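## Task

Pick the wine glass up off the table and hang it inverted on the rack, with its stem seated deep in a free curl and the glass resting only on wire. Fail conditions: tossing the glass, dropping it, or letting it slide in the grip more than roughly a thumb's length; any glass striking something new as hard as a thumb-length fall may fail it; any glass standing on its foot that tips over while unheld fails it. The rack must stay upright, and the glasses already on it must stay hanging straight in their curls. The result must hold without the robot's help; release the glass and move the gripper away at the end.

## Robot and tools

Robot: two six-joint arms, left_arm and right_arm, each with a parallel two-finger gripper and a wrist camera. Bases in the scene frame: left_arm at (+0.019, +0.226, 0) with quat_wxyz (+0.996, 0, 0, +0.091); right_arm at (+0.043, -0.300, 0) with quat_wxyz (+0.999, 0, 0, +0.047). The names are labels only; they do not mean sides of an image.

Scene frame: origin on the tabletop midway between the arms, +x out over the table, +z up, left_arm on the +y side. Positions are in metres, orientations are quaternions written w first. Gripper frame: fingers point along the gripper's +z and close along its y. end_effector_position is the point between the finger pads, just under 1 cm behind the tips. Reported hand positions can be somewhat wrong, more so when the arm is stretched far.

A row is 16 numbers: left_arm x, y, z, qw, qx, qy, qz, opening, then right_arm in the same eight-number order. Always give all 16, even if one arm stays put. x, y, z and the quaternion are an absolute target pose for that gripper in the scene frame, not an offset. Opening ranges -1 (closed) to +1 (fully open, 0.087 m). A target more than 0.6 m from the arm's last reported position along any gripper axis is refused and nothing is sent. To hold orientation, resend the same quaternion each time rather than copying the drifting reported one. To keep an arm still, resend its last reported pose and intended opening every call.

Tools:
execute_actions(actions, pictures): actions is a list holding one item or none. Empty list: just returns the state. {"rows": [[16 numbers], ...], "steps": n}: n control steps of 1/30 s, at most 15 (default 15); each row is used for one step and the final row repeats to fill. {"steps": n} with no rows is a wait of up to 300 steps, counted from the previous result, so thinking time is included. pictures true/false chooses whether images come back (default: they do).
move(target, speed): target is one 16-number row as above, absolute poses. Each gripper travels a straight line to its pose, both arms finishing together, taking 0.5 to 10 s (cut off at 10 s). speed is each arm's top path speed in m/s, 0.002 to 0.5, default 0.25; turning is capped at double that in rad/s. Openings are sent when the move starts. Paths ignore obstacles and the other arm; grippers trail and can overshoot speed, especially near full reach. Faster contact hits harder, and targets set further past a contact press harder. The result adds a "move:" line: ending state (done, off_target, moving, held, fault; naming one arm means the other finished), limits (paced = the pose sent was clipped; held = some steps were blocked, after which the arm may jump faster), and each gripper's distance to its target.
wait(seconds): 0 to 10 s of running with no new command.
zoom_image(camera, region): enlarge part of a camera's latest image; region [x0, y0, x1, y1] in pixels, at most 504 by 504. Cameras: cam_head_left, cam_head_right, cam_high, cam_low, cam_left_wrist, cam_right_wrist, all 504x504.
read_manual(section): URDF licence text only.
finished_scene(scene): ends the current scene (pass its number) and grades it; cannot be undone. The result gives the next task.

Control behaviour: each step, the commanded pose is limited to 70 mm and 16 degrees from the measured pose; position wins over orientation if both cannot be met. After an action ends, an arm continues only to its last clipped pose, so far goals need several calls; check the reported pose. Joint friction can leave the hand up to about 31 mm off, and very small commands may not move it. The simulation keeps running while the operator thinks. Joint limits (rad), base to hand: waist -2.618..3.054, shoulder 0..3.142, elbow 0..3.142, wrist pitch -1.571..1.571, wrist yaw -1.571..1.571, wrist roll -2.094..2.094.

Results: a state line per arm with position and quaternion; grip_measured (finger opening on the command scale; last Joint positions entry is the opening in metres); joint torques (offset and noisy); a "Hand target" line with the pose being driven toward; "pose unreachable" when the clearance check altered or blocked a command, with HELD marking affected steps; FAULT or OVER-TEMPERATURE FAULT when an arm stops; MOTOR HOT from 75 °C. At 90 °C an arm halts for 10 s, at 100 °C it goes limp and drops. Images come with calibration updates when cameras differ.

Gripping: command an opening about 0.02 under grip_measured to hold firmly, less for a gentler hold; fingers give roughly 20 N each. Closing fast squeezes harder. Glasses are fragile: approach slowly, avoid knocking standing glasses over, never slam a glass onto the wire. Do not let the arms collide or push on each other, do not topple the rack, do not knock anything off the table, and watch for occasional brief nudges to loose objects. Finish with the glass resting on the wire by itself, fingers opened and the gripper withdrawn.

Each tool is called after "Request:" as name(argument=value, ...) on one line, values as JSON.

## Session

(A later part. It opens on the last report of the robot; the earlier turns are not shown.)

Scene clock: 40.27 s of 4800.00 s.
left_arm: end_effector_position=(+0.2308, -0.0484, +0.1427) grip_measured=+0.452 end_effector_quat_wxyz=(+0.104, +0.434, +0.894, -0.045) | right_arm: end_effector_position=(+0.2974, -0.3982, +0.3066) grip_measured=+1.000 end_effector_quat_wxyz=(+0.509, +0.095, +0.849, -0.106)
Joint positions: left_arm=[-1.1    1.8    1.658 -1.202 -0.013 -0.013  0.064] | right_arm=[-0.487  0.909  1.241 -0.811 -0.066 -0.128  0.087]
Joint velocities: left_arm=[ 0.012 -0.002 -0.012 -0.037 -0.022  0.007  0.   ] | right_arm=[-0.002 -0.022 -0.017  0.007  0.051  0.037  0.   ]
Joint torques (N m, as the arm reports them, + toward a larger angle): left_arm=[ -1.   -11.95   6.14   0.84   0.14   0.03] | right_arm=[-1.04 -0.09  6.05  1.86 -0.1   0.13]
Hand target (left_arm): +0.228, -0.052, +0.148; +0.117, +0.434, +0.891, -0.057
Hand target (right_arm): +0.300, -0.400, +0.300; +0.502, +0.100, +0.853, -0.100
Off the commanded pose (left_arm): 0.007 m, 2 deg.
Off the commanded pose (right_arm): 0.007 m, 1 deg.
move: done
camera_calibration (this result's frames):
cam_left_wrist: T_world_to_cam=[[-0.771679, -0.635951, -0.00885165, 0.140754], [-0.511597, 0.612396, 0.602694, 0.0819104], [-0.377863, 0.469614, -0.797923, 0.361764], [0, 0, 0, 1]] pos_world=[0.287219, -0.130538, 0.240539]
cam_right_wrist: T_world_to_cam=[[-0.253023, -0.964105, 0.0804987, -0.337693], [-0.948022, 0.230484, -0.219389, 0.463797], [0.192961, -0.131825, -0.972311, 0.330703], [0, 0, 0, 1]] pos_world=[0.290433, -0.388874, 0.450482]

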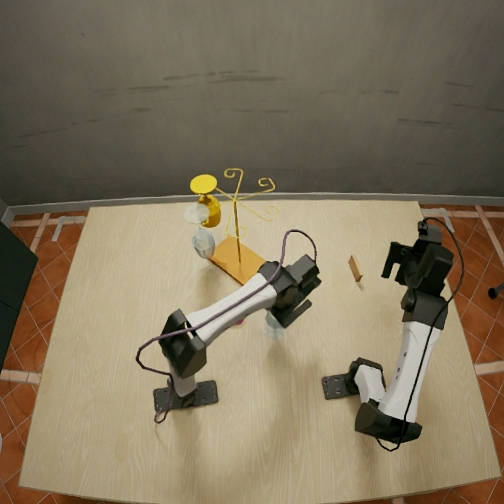

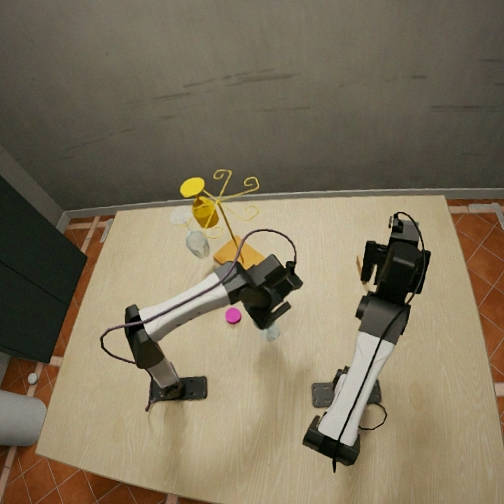

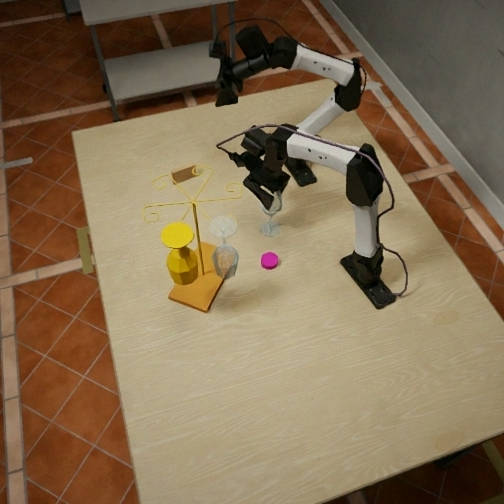

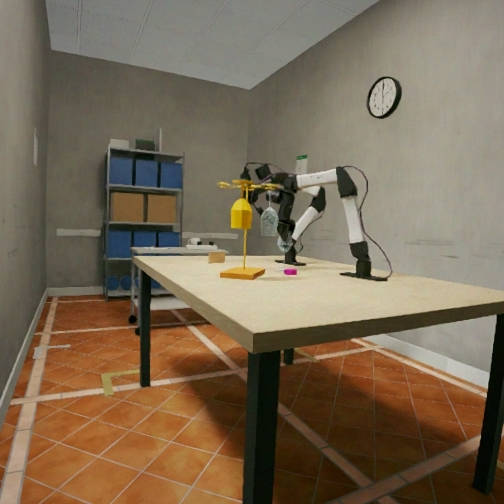

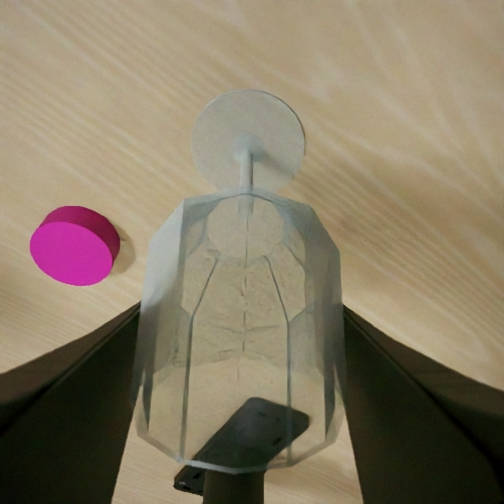

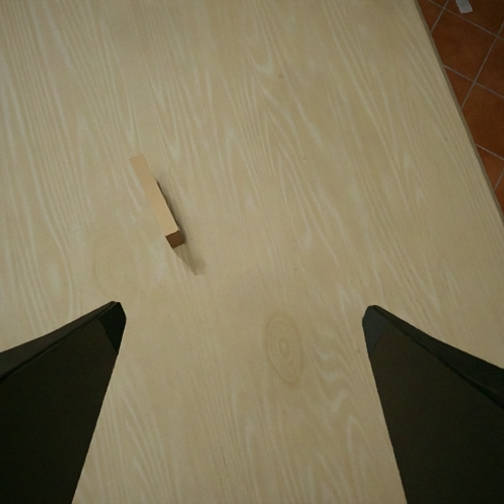

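Request:
move(target=[0.228,-0.052,0.2,0.117,0.434,0.891,-0.057,0.4,0.22,-0.25,0.2,0.31,0.31,0.636,0.636,1], speed=0.1)

Request:
move(target=[0.32,-0.1,0.2,0.704,0.273,0.56,-0.343,0.4,0.22,-0.25,0.2,0.31,0.31,0.636,0.636,1], speed=0.12)

Scene clock: 53.47 s of 4800.00 s.
left_arm: end_effector_position=(+0.2291, -0.0462, +0.1945) grip_measured=+0.452 end_effector_quat_wxyz=(+0.112, +0.433, +0.893, -0.049) | right_arm: end_effector_position=(+0.2253, -0.2551, +0.1958) grip_measured=+1.000 end_effector_quat_wxyz=(+0.336, +0.310, +0.648, +0.609)
Joint positions: left_arm=[-1.1    1.814  1.884 -1.396 -0.013 -0.013  0.064] | right_arm=[-1.057  1.076  0.544 -1.39  -1.537 -0.41   0.087]
Joint velocities: left_arm=[-0.017 -0.012 -0.007 -0.022  0.007  0.007  0.   ] | right_arm=[-0.017  0.037 -0.012 -0.081 -0.051 -0.081  0.   ]
Joint torques (N m, as the arm reports them, + toward a larger angle): left_arm=[-1.02 -9.1  10.15  0.67  0.14  0.03] | right_arm=[ 0.73 -0.19  3.72 -0.44 -0.58 -0.05]
Hand target (left_arm): +0.228, -0.052, +0.200; +0.117, +0.434, +0.891, -0.057
Hand target (right_arm): +0.223, -0.250, +0.195; +0.322, +0.321, +0.638, +0.622
Off the commanded pose (left_arm): 0.008 m, 1 deg.
Off the commanded pose (right_arm): 0.008 m, 4 deg.
After step 90, 1.40 s passed at rest.
move: off_target (right_arm)
camera_calibration (this result's frames):
cam_left_wrist: T_world_to_cam=[[-0.771586, -0.636072, -0.00820533, 0.141161], [-0.518087, 0.620874, 0.588304, 0.0531164], [-0.369109, 0.458178, -0.808599, 0.401008], [0, 0, 0, 1]] pos_world=[0.284452, -0.126923, 0.294164]
cam_right_wrist: T_world_to_cam=[[0.0248768, -0.0595851, -0.997913, 0.170333], [-0.996334, 0.0802488, -0.029629, 0.273597], [0.0818468, 0.994992, -0.0573704, 0.38907], [0, 0, 0, 1]] pos_world=[0.236513, -0.398928, 0.200405]

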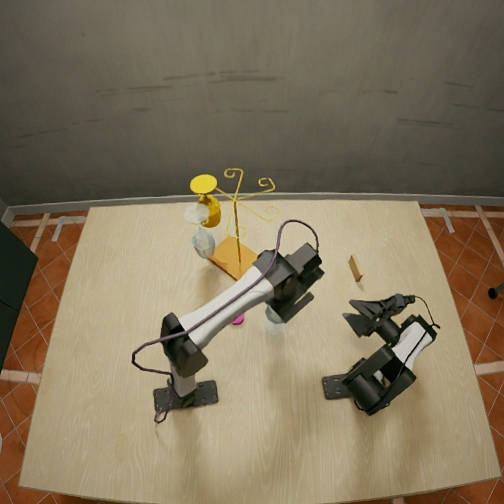

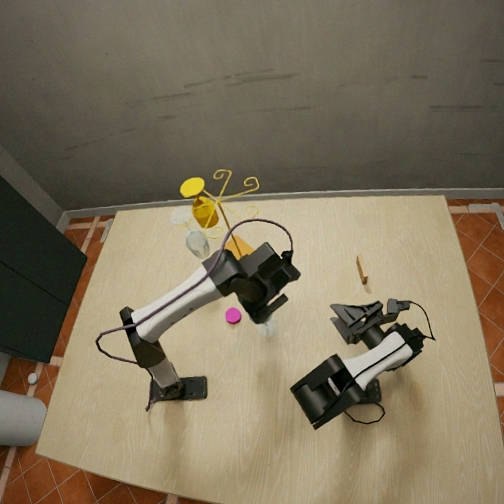

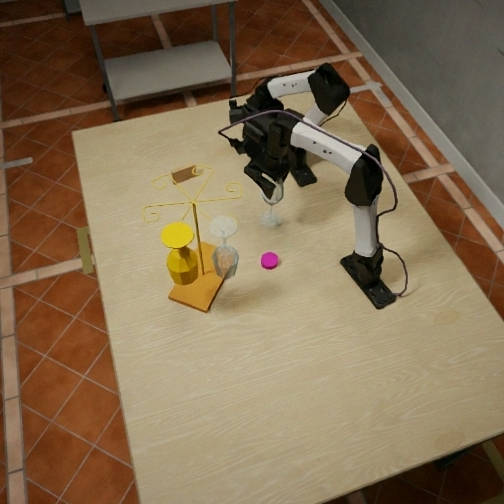

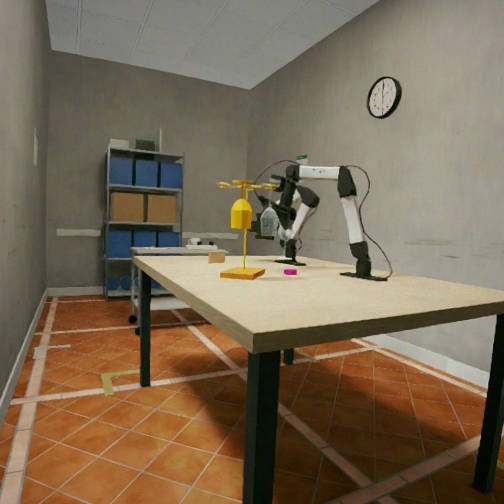

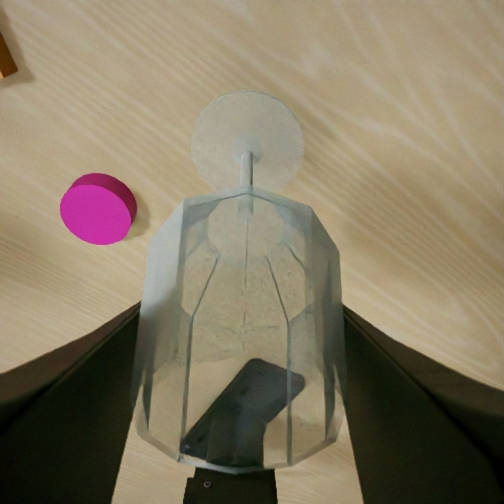

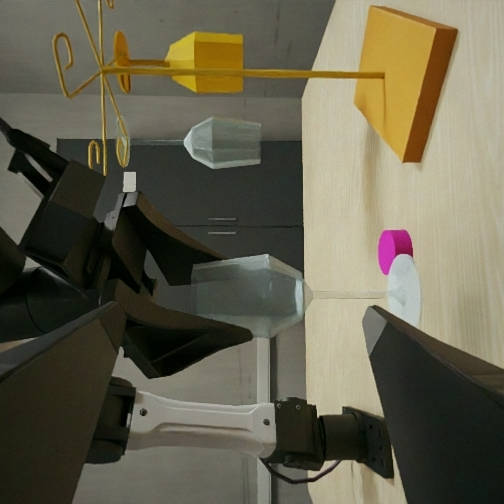

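Scene clock: 60.57 s of 4800.00 s.
left_arm: end_effector_position=(+0.3205, -0.1019, +0.1843) grip_measured=+0.450 end_effector_quat_wxyz=(+0.690, +0.284, +0.581, -0.325) | right_arm: end_effector_position=(+0.2224, -0.2514, +0.1963) grip_measured=+1.000 end_effector_quat_wxyz=(+0.323, +0.319, +0.642, +0.618)
Joint positions: left_arm=[-0.964  1.61   0.501  1.274  0.112 -0.005  0.063] | right_arm=[-1.057  1.154  0.544 -1.548 -1.537 -0.608  0.087]
Joint velocities: left_arm=[-0.022  0.012  0.002 -0.051  0.007  0.081 -0.001] | right_arm=[-0.012  0.017  0.012 -0.066  0.007 -0.051  0.   ]
Joint torques (N m, as the arm reports them, + toward a larger angle): left_arm=[ 0.33 -6.12  6.07  2.2   0.16  0.02] | right_arm=[ 0.93 -1.81  5.88 -0.81 -0.47  0.08]
Hand target (left_arm): +0.321, -0.100, +0.198; +0.707, +0.276, +0.559, -0.333
Hand target (right_arm): +0.222, -0.249, +0.199; +0.314, +0.322, +0.641, +0.623
Off the commanded pose (left_arm): 0.016 m, 4 deg.
Off the commanded pose (right_arm): 0.005 m, 3 deg.
joint sent to its limit (right arm) — the command would take joint 4 (wrist pitch) past its lower limit, so that joint was sent only as far as its limit.
move: off_target (left_arm, right_arm)
camera_calibration (this result's frames):
cam_left_wrist: T_world_to_cam=[[-0.77901, -0.626973, 0.00699765, 0.176632], [-0.412986, 0.504671, -0.758122, 0.343705], [0.471791, -0.593475, -0.652075, 0.0464503], [0, 0, 0, 1]] pos_world=[0.257629, -0.035147, 0.289623]
cam_right_wrist: T_world_to_cam=[[0.00662482, -0.0276684, -0.999595, 0.183483], [-0.997151, 0.074926, -0.00868255, 0.26519], [0.0751359, 0.996805, -0.0270932, 0.381667], [0, 0, 0, 1]] pos_world=[0.234542, -0.39524, 0.196051]

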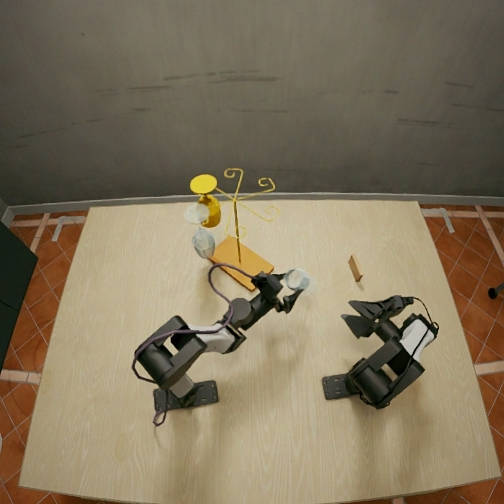

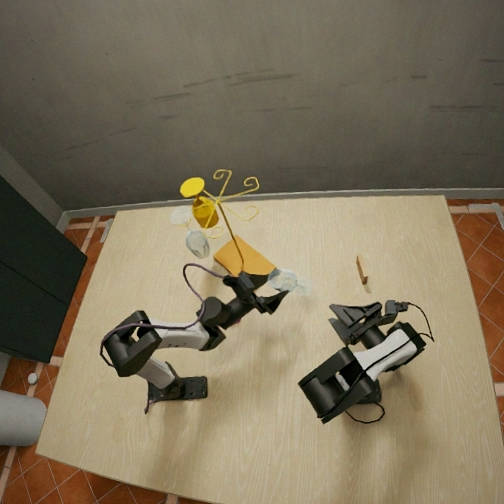

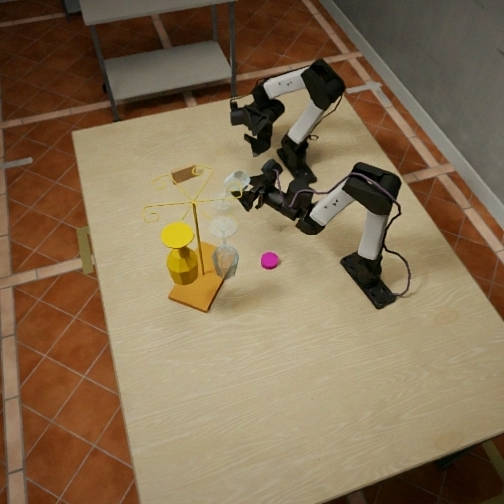

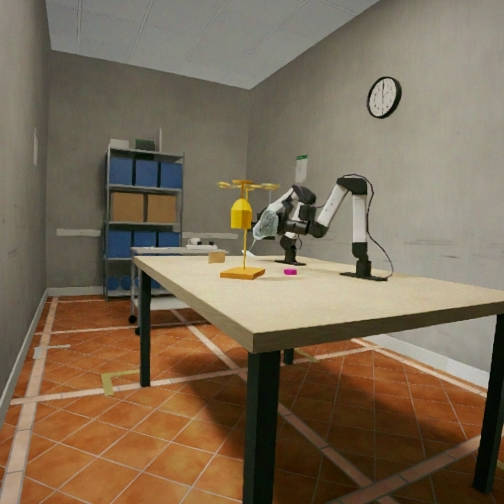

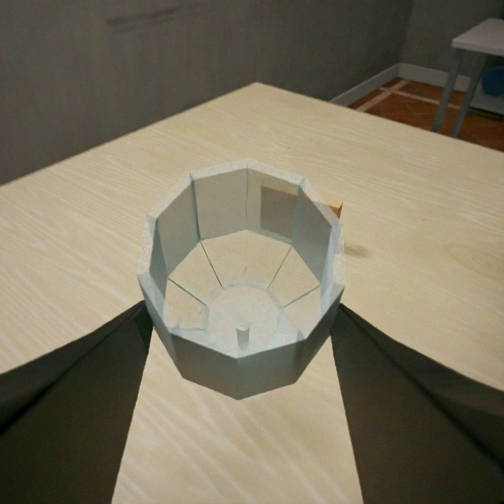

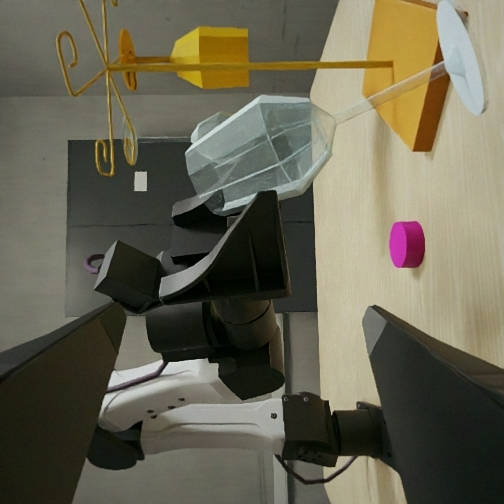

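Request:
move(target=[0.32,-0.12,0.27,0.535,0.352,0.723,-0.261,0.4,0.22,-0.22,0.2,-0.23,0.669,0.23,0.669,1], speed=0.12)

Scene clock: 72.50 s of 4800.00 s.
left_arm: end_effector_position=(+0.3151, -0.1115, +0.2496) grip_measured=+0.450 end_effector_quat_wxyz=(+0.510, +0.356, +0.739, -0.258) | right_arm: end_effector_position=(+0.2210, -0.2250, +0.2014) grip_measured=+1.000 end_effector_quat_wxyz=(-0.273, +0.644, +0.297, +0.651)
Joint positions: left_arm=[-0.996  1.41   1.175 -0.12   0.096  0.018  0.063] | right_arm=[-0.843  1.287  0.354 -1.55  -1.563  0.623  0.087]
Joint velocities: left_arm=[ 0.002 -0.002 -0.017 -0.022  0.007 -0.007  0.001] | right_arm=[-0.007 -0.037 -0.002 -0.022 -0.051  0.095  0.   ]
Joint torques (N m, as the arm reports them, + toward a larger angle): left_arm=[-1.01 -6.62 12.13  1.94  0.    0.13] | right_arm=[ 0.72 -2.4   1.58 -1.14 -0.44  0.17]
Hand target (left_arm): +0.319, -0.119, +0.270; +0.533, +0.353, +0.722, -0.264
Hand target (right_arm): +0.218, -0.221, +0.201; -0.285, +0.647, +0.285, +0.648
Off the commanded pose (left_arm): 0.023 m, 3 deg.
Off the commanded pose (right_arm): 0.005 m, 10 deg.
joint sent to its limit (right arm) — the command would take joint 5 (wrist yaw) past its lower limit, so that joint was sent only as far as its limit.
After step 90, 1.80 s passed at rest.
move: off_target (left_arm, right_arm)
camera_calibration (this result's frames):
cam_left_wrist: T_world_to_cam=[[-0.782788, -0.621332, 0.0344921, 0.160884], [-0.594588, 0.730439, -0.336043, 0.372932], [0.1836, -0.283559, -0.941215, 0.283484], [0, 0, 0, 1]] pos_world=[0.295631, -0.092057, 0.386591]
cam_right_wrist: T_world_to_cam=[[-0.7253, 0.687212, -0.0409818, 0.318877], [-0.542055, -0.533373, 0.649376, -0.108161], [0.4244, 0.493207, 0.759363, 0.0067541], [0, 0, 0, 1]] pos_world=[0.169786, -0.280157, 0.0781763]

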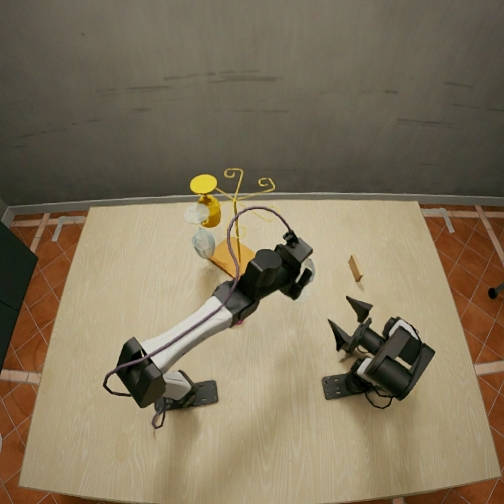

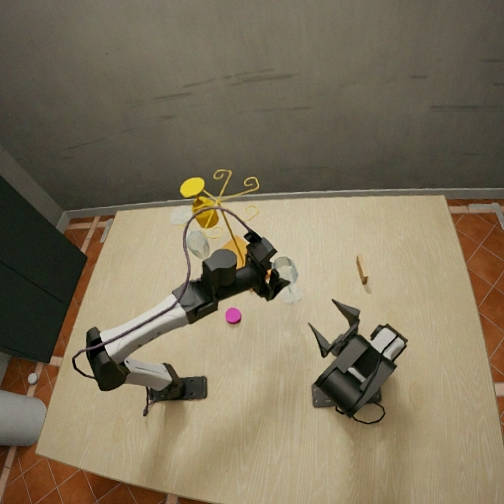

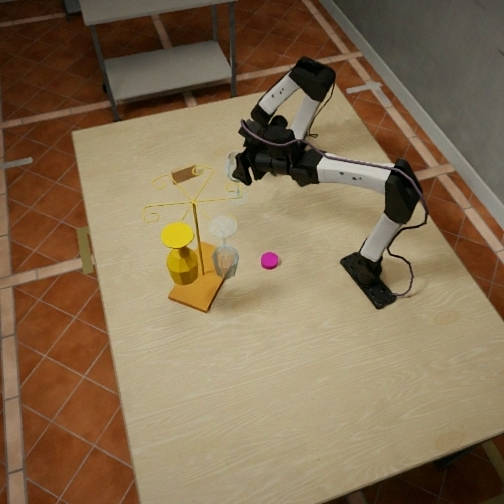

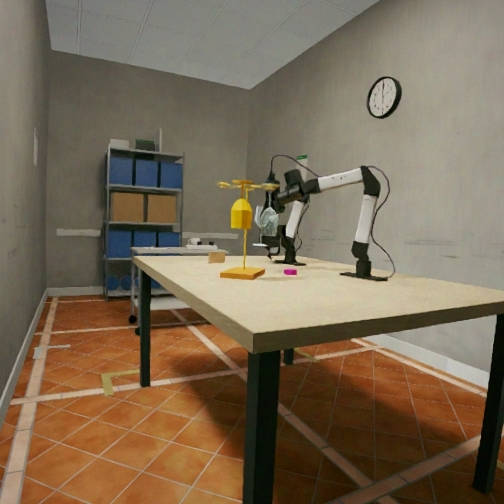

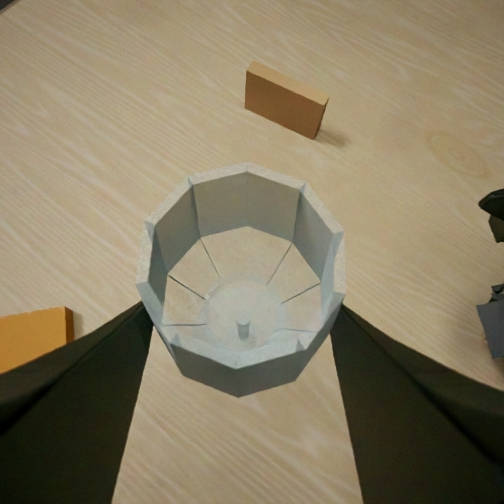

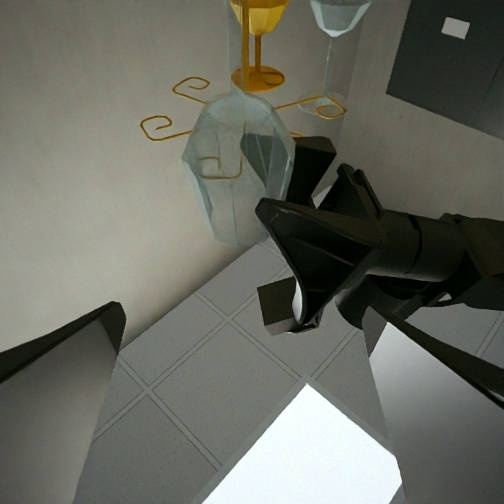

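Request:
move(target=[0.275,-0.168,0.297,0.535,0.352,0.723,-0.261,0.4,0.221,-0.225,0.2,-0.28,0.647,0.29,0.649,1], speed=0.05)

Scene clock: 77.33 s of 4800.00 s.
left_arm: end_effector_position=(+0.2727, -0.1606, +0.2782) grip_measured=+0.450 end_effector_quat_wxyz=(+0.515, +0.365, +0.734, -0.250) | right_arm: end_effector_position=(+0.2212, -0.2252, +0.2015) grip_measured=+1.000 end_effector_quat_wxyz=(-0.275, +0.645, +0.295, +0.649)
Joint positions: left_arm=[-1.209  1.466  1.335 -0.222 -0.106 -0.031  0.063] | right_arm=[-0.843  1.285  0.354 -1.55  -1.563  0.633  0.087]
Joint velocities: left_arm=[-0.007  0.007 -0.002 -0.051 -0.022  0.051 -0.001] | right_arm=[ 0.002  0.017 -0.007  0.007  0.007 -0.022  0.   ]
Joint torques (N m, as the arm reports them, + toward a larger angle): left_arm=[-0.87 -6.78 12.16  1.9  -0.04  0.02] | right_arm=[ 0.08 -0.9   3.19 -1.02 -0.35  0.09]
Hand target (left_arm): +0.276, -0.167, +0.297; +0.535, +0.352, +0.723, -0.260
Hand target (right_arm): +0.221, -0.225, +0.200; -0.280, +0.646, +0.290, +0.648
Off the commanded pose (left_arm): 0.020 m, 3 deg.
Off the commanded pose (right_arm): 0.002 m, 1 deg.
move: off_target (left_arm)
camera_calibration (this result's frames):
cam_left_wrist: T_world_to_cam=[[-0.787011, -0.616861, 0.00976225, 0.104968], [-0.583114, 0.738601, -0.338299, 0.391916], [0.201473, -0.271938, -0.940988, 0.301183], [0, 0, 0, 1]] pos_world=[0.250462, -0.142816, 0.41497]
cam_right_wrist: T_world_to_cam=[[-0.725477, 0.687437, -0.033359, 0.317665], [-0.538421, -0.536689, 0.649668, -0.109842], [0.428702, 0.48928, 0.759486, 0.00480205], [0, 0, 0, 1]] pos_world=[0.169259, -0.279675, 0.0783104]

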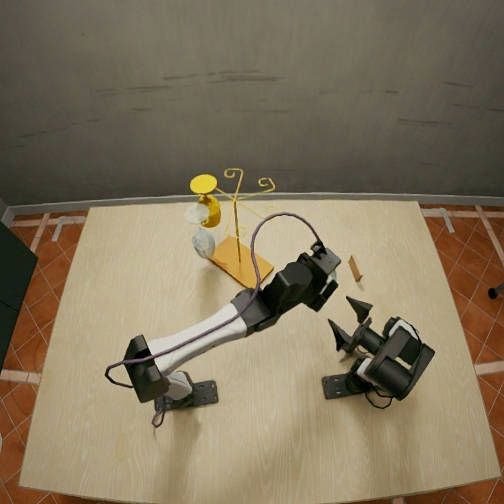

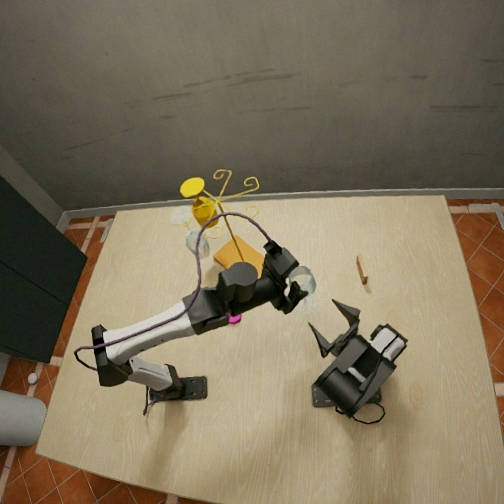

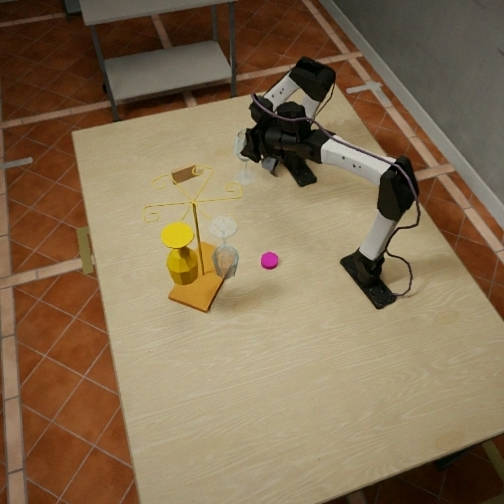

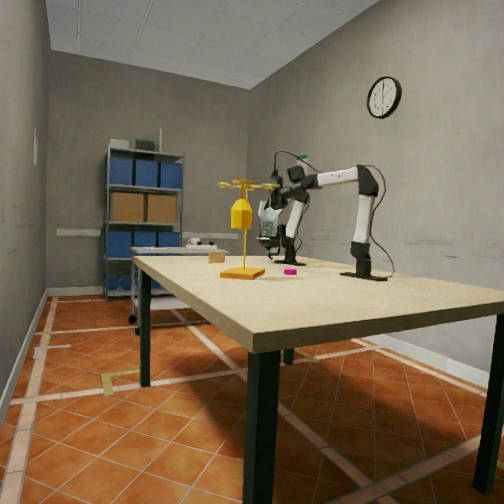

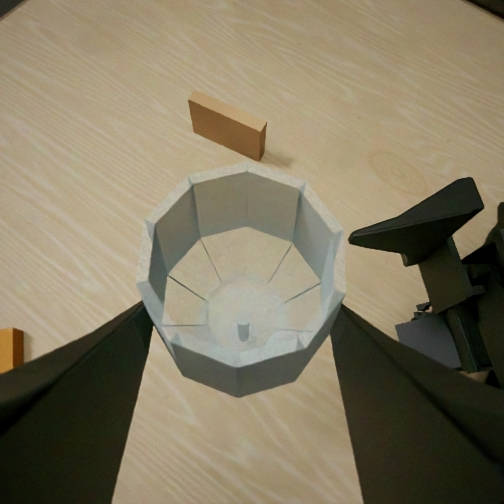

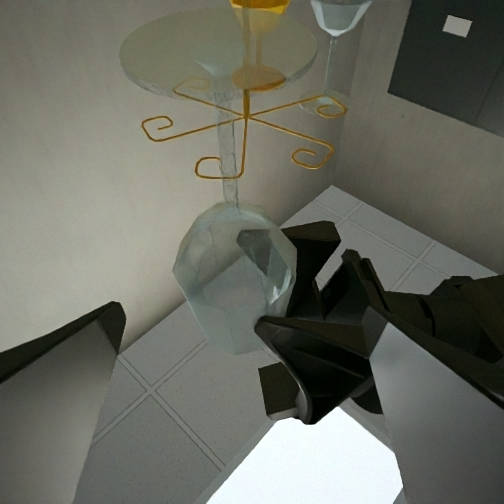

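Request:
move(target=[0.217,-0.222,0.284,0.535,0.352,0.723,-0.261,0.4,0.221,-0.225,0.2,-0.28,0.647,0.29,0.649,1], speed=0.04)

Request:
zoom_image(camera="cam_low", region=[230, 170, 340, 280])

Scene clock: 83.50 s of 4800.00 s.
left_arm: end_effector_position=(+0.2145, -0.2096, +0.2576) grip_measured=+0.450 end_effector_quat_wxyz=(+0.506, +0.376, +0.739, -0.237) | right_arm: end_effector_position=(+0.2212, -0.2252, +0.2015) grip_measured=+1.000 end_effector_quat_wxyz=(-0.275, +0.645, +0.295, +0.649)
Joint positions: left_arm=[-1.438  1.559  1.374 -0.22  -0.322 -0.103  0.063] | right_arm=[-0.843  1.285  0.354 -1.55  -1.563  0.633  0.087]
Joint velocities: left_arm=[-0.022  0.012 -0.007 -0.022 -0.007  0.022  0.001] | right_arm=[-0.007 -0.002  0.002 -0.007  0.022 -0.007  0.   ]
Joint torques (N m, as the arm reports them, + toward a larger angle): left_arm=[-0.92 -8.08 12.11  2.15 -0.18 -0.01] | right_arm=[ 0.   -0.84  3.15 -1.   -0.34  0.11]
Hand target (left_arm): +0.218, -0.220, +0.284; +0.534, +0.352, +0.723, -0.260
Hand target (right_arm): +0.221, -0.225, +0.200; -0.280, +0.646, +0.290, +0.648
Off the commanded pose (left_arm): 0.029 m, 5 deg.
Off the commanded pose (right_arm): 0.002 m, 1 deg.
After step 90, 0.80 s passed at rest.
move: off_target (left_arm)
camera_calibration (this result's frames):
cam_left_wrist: T_world_to_cam=[[-0.789062, -0.614186, -0.0125268, 0.0358567], [-0.581389, 0.753202, -0.30769, 0.382089], [0.198414, -0.235504, -0.951404, 0.291162], [0, 0, 0, 1]] pos_world=[0.192665, -0.197198, 0.395027]
cam_right_wrist: T_world_to_cam=[[-0.725477, 0.687437, -0.033359, 0.317665], [-0.538421, -0.536689, 0.649668, -0.109842], [0.428702, 0.48928, 0.759486, 0.00480205], [0, 0, 0, 1]] pos_world=[0.169259, -0.279675, 0.0783104]

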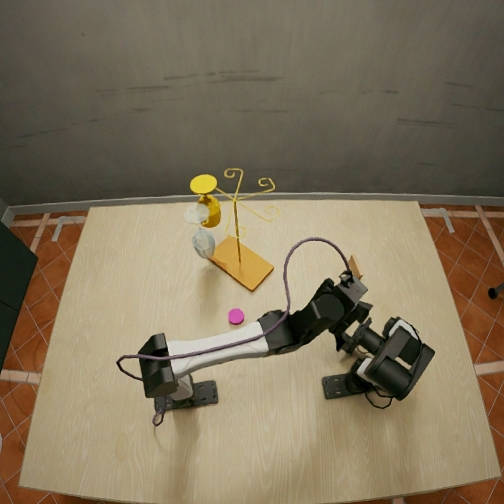

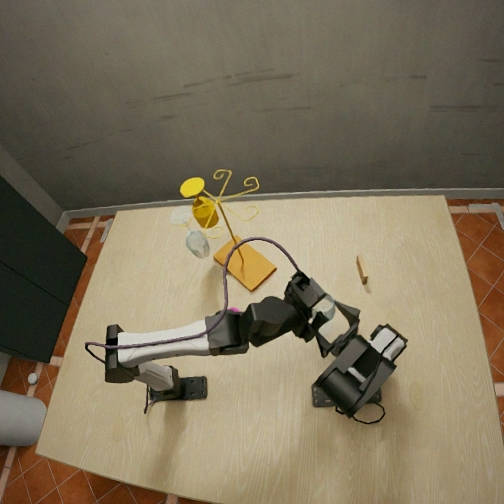

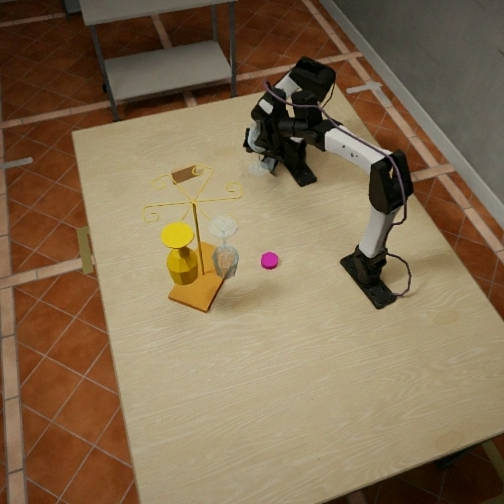

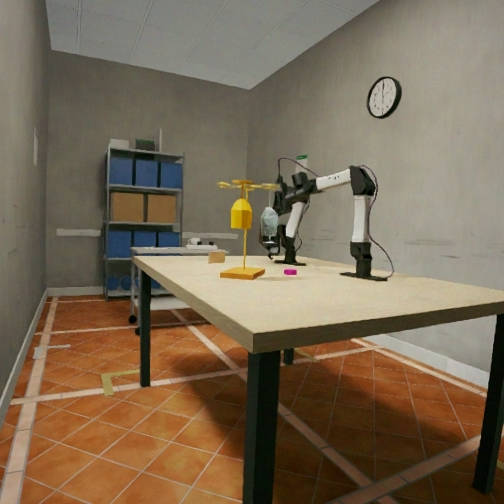

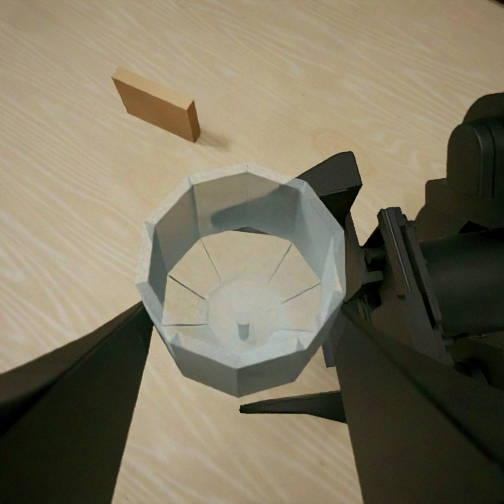

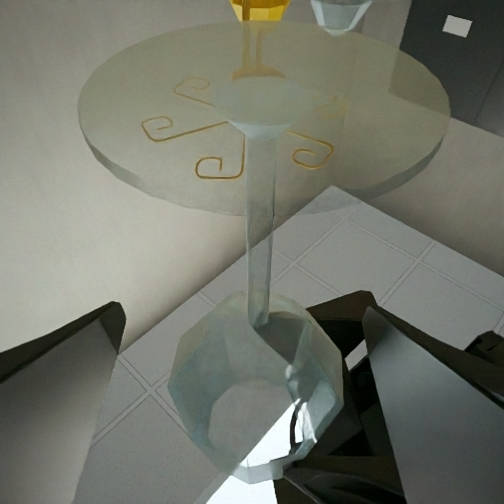

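Region (230, 170, 340, 280) of cam_low's 504x504 image, scaled by 4.582, with more detail than that image has.

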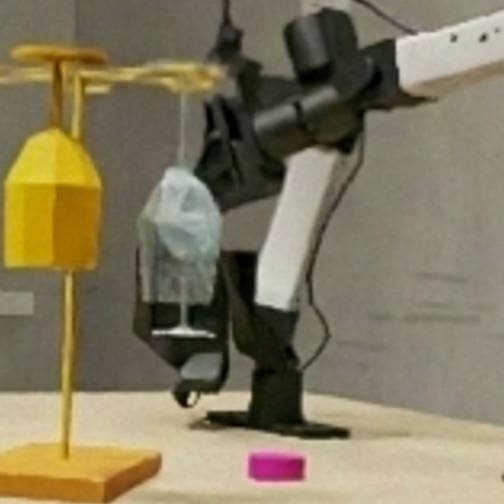

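Depth fine (~7 mm inside tips). Raise 1 cm, extend 6 mm, slightly deeper.

Request:
move(target=[0.218,-0.228,0.293,0.535,0.352,0.723,-0.261,0.4,0.221,-0.225,0.2,-0.28,0.647,0.29,0.649,1], speed=0.02)

Request:
move(target=[0.218,-0.228,0.293,0.535,0.352,0.723,-0.261,0.4,0.221,-0.225,0.2,-0.28,0.647,0.29,0.649,-0.5], speed=0.02)

Scene clock: 88.00 s of 4800.00 s.
left_arm: end_effector_position=(+0.2159, -0.2164, +0.2696) grip_measured=+0.450 end_effector_quat_wxyz=(+0.511, +0.371, +0.737, -0.239) | right_arm: end_effector_position=(+0.2212, -0.2252, +0.2015) grip_measured=+1.000 end_effector_quat_wxyz=(-0.275, +0.645, +0.295, +0.649)
Joint positions: left_arm=[-1.443  1.583  1.434 -0.245 -0.331 -0.106  0.063] | right_arm=[-0.843  1.285  0.354 -1.55  -1.563  0.633  0.087]
Joint velocities: left_arm=[ 0.007 -0.002 -0.027  0.037  0.037  0.037 -0.001] | right_arm=[-0.012 -0.012 -0.002 -0.022  0.022 -0.022  0.   ]
Joint torques (N m, as the arm reports them, + toward a larger angle): left_arm=[-0.97 -8.46 12.39  2.07 -0.11  0.03] | right_arm=[-0.02 -0.75  3.08 -1.02 -0.35  0.12]
Hand target (left_arm): +0.218, -0.226, +0.293; +0.535, +0.352, +0.723, -0.261
Hand target (right_arm): +0.221, -0.225, +0.200; -0.280, +0.646, +0.290, +0.648
Off the commanded pose (left_arm): 0.026 m, 5 deg.
Off the commanded pose (right_arm): 0.002 m, 1 deg.
move: off_target (left_arm)
camera_calibration (this result's frames):
cam_left_wrist: T_world_to_cam=[[-0.785721, -0.618516, -0.00896939, 0.030363], [-0.583802, 0.74626, -0.319799, 0.39402], [0.204494, -0.246036, -0.947443, 0.296051], [0, 0, 0, 1]] pos_world=[0.193346, -0.202422, 0.406771]
cam_right_wrist: T_world_to_cam=[[-0.725477, 0.687437, -0.033359, 0.317665], [-0.538421, -0.536689, 0.649668, -0.109842], [0.428702, 0.48928, 0.759486, 0.00480205], [0, 0, 0, 1]] pos_world=[0.169259, -0.279675, 0.0783104]

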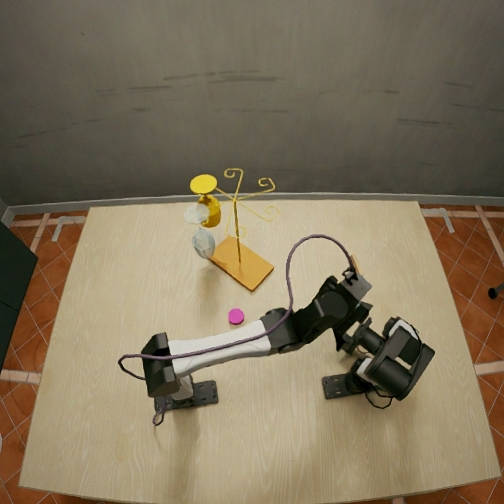

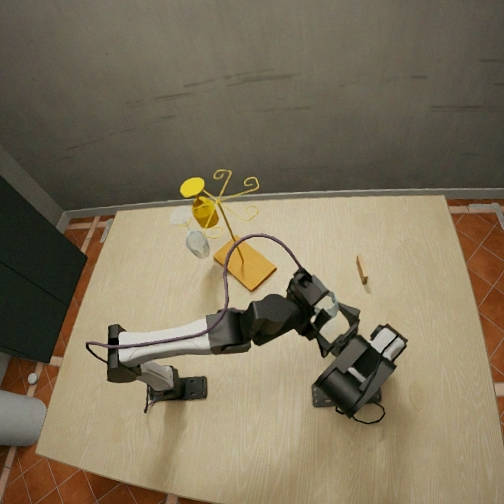

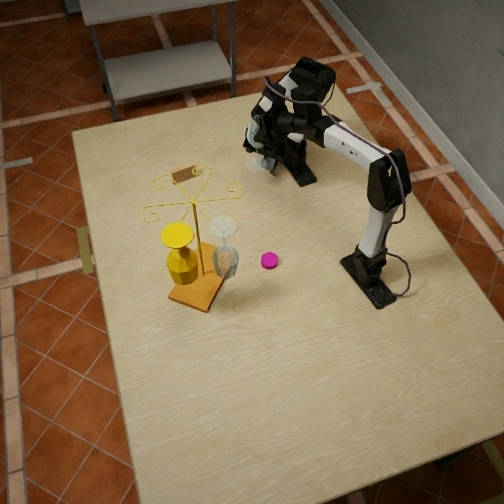

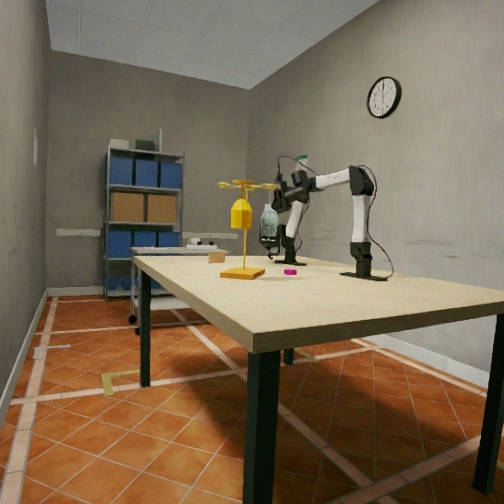

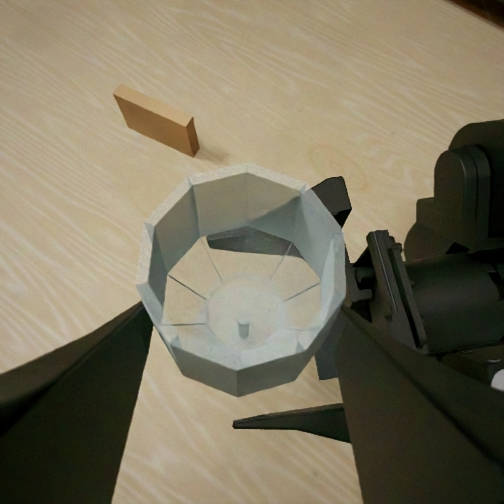

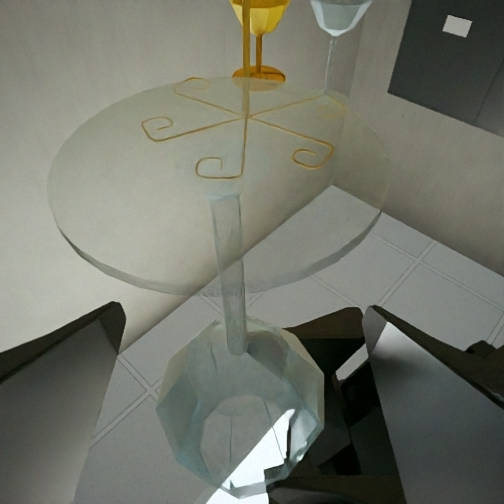

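Scene clock: 90.23 s of 4800.00 s.
left_arm: end_effector_position=(+0.2156, -0.2153, +0.2677) grip_measured=+0.450 end_effector_quat_wxyz=(+0.508, +0.373, +0.739, -0.237) | right_arm: end_effector_position=(+0.2211, -0.2251, +0.2014) grip_measured=-0.500 end_effector_quat_wxyz=(-0.275, +0.645, +0.295, +0.649)
Joint positions: left_arm=[-1.443  1.583  1.434 -0.254 -0.331 -0.106  0.063] | right_arm=[-0.843  1.285  0.354 -1.55  -1.562  0.632  0.022]
Joint velocities: left_arm=[-0.007 -0.007 -0.007 -0.066 -0.007 -0.022 -0.002] | right_arm=[ 0.002  0.002 -0.017 -0.022 -0.037 -0.037  0.001]
Joint torques (N m, as the arm reports them, + toward a larger angle): left_arm=[-0.98 -8.28 12.02  2.16 -0.14  0.03] | right_arm=[-0.05 -0.74  3.09 -1.01 -0.33  0.11]
Hand target (left_arm): +0.217, -0.226, +0.293; +0.534, +0.352, +0.723, -0.261
Hand target (right_arm): +0.221, -0.225, +0.200; -0.279, +0.646, +0.290, +0.648
Off the commanded pose (left_arm): 0.028 m, 5 deg.
Off the commanded pose (right_arm): 0.001 m, 1 deg.
move: off_target (left_arm)
camera_calibration (this result's frames):
cam_left_wrist: T_world_to_cam=[[-0.785666, -0.618538, -0.0118134, 0.0314969], [-0.584876, 0.748862, -0.31165, 0.390953], [0.201614, -0.237943, -0.950124, 0.297699], [0, 0, 0, 1]] pos_world=[0.193385, -0.202452, 0.405063]
cam_right_wrist: T_world_to_cam=[[-0.725894, 0.686978, -0.033745, 0.317607], [-0.538072, -0.536624, 0.65001, -0.10991], [0.428434, 0.489995, 0.759176, 0.00513384], [0, 0, 0, 1]] pos_world=[0.16921, -0.279685, 0.0782624]

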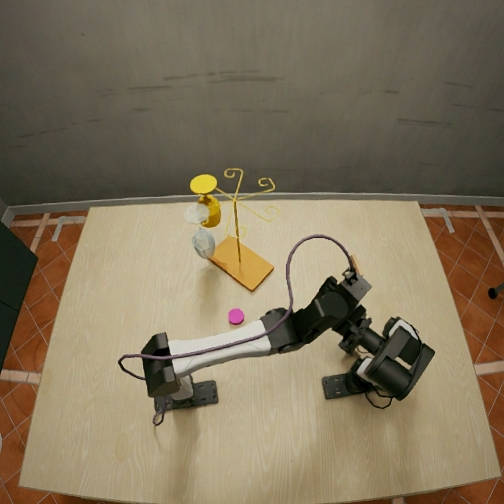

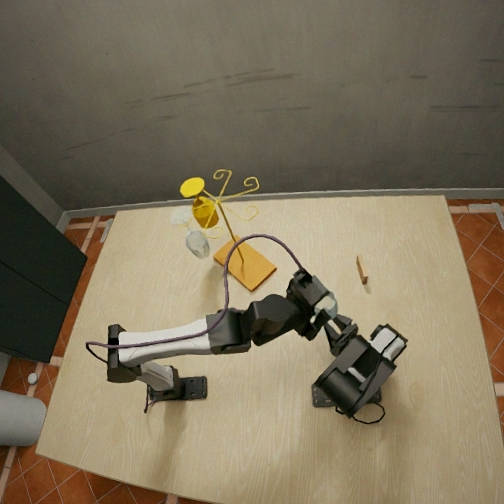

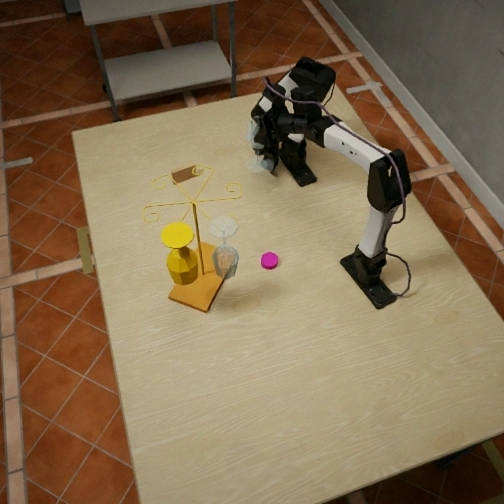

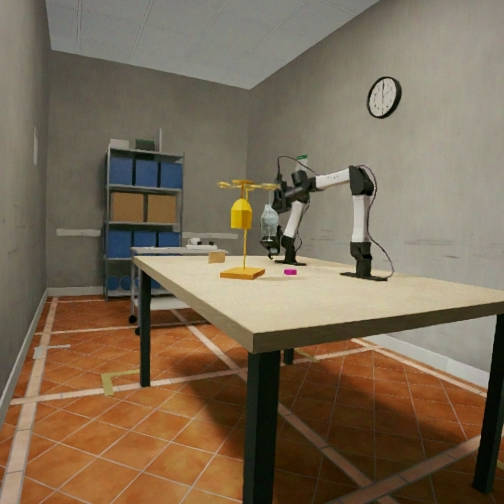

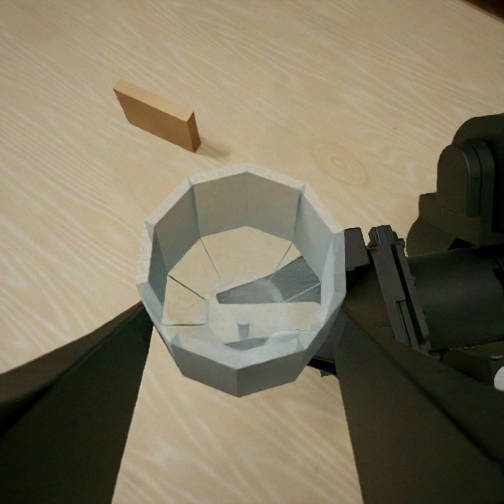

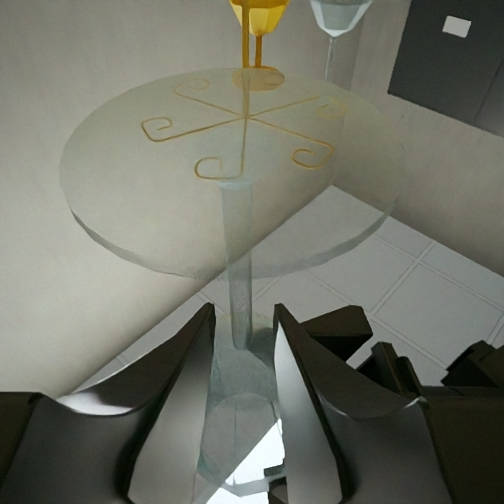

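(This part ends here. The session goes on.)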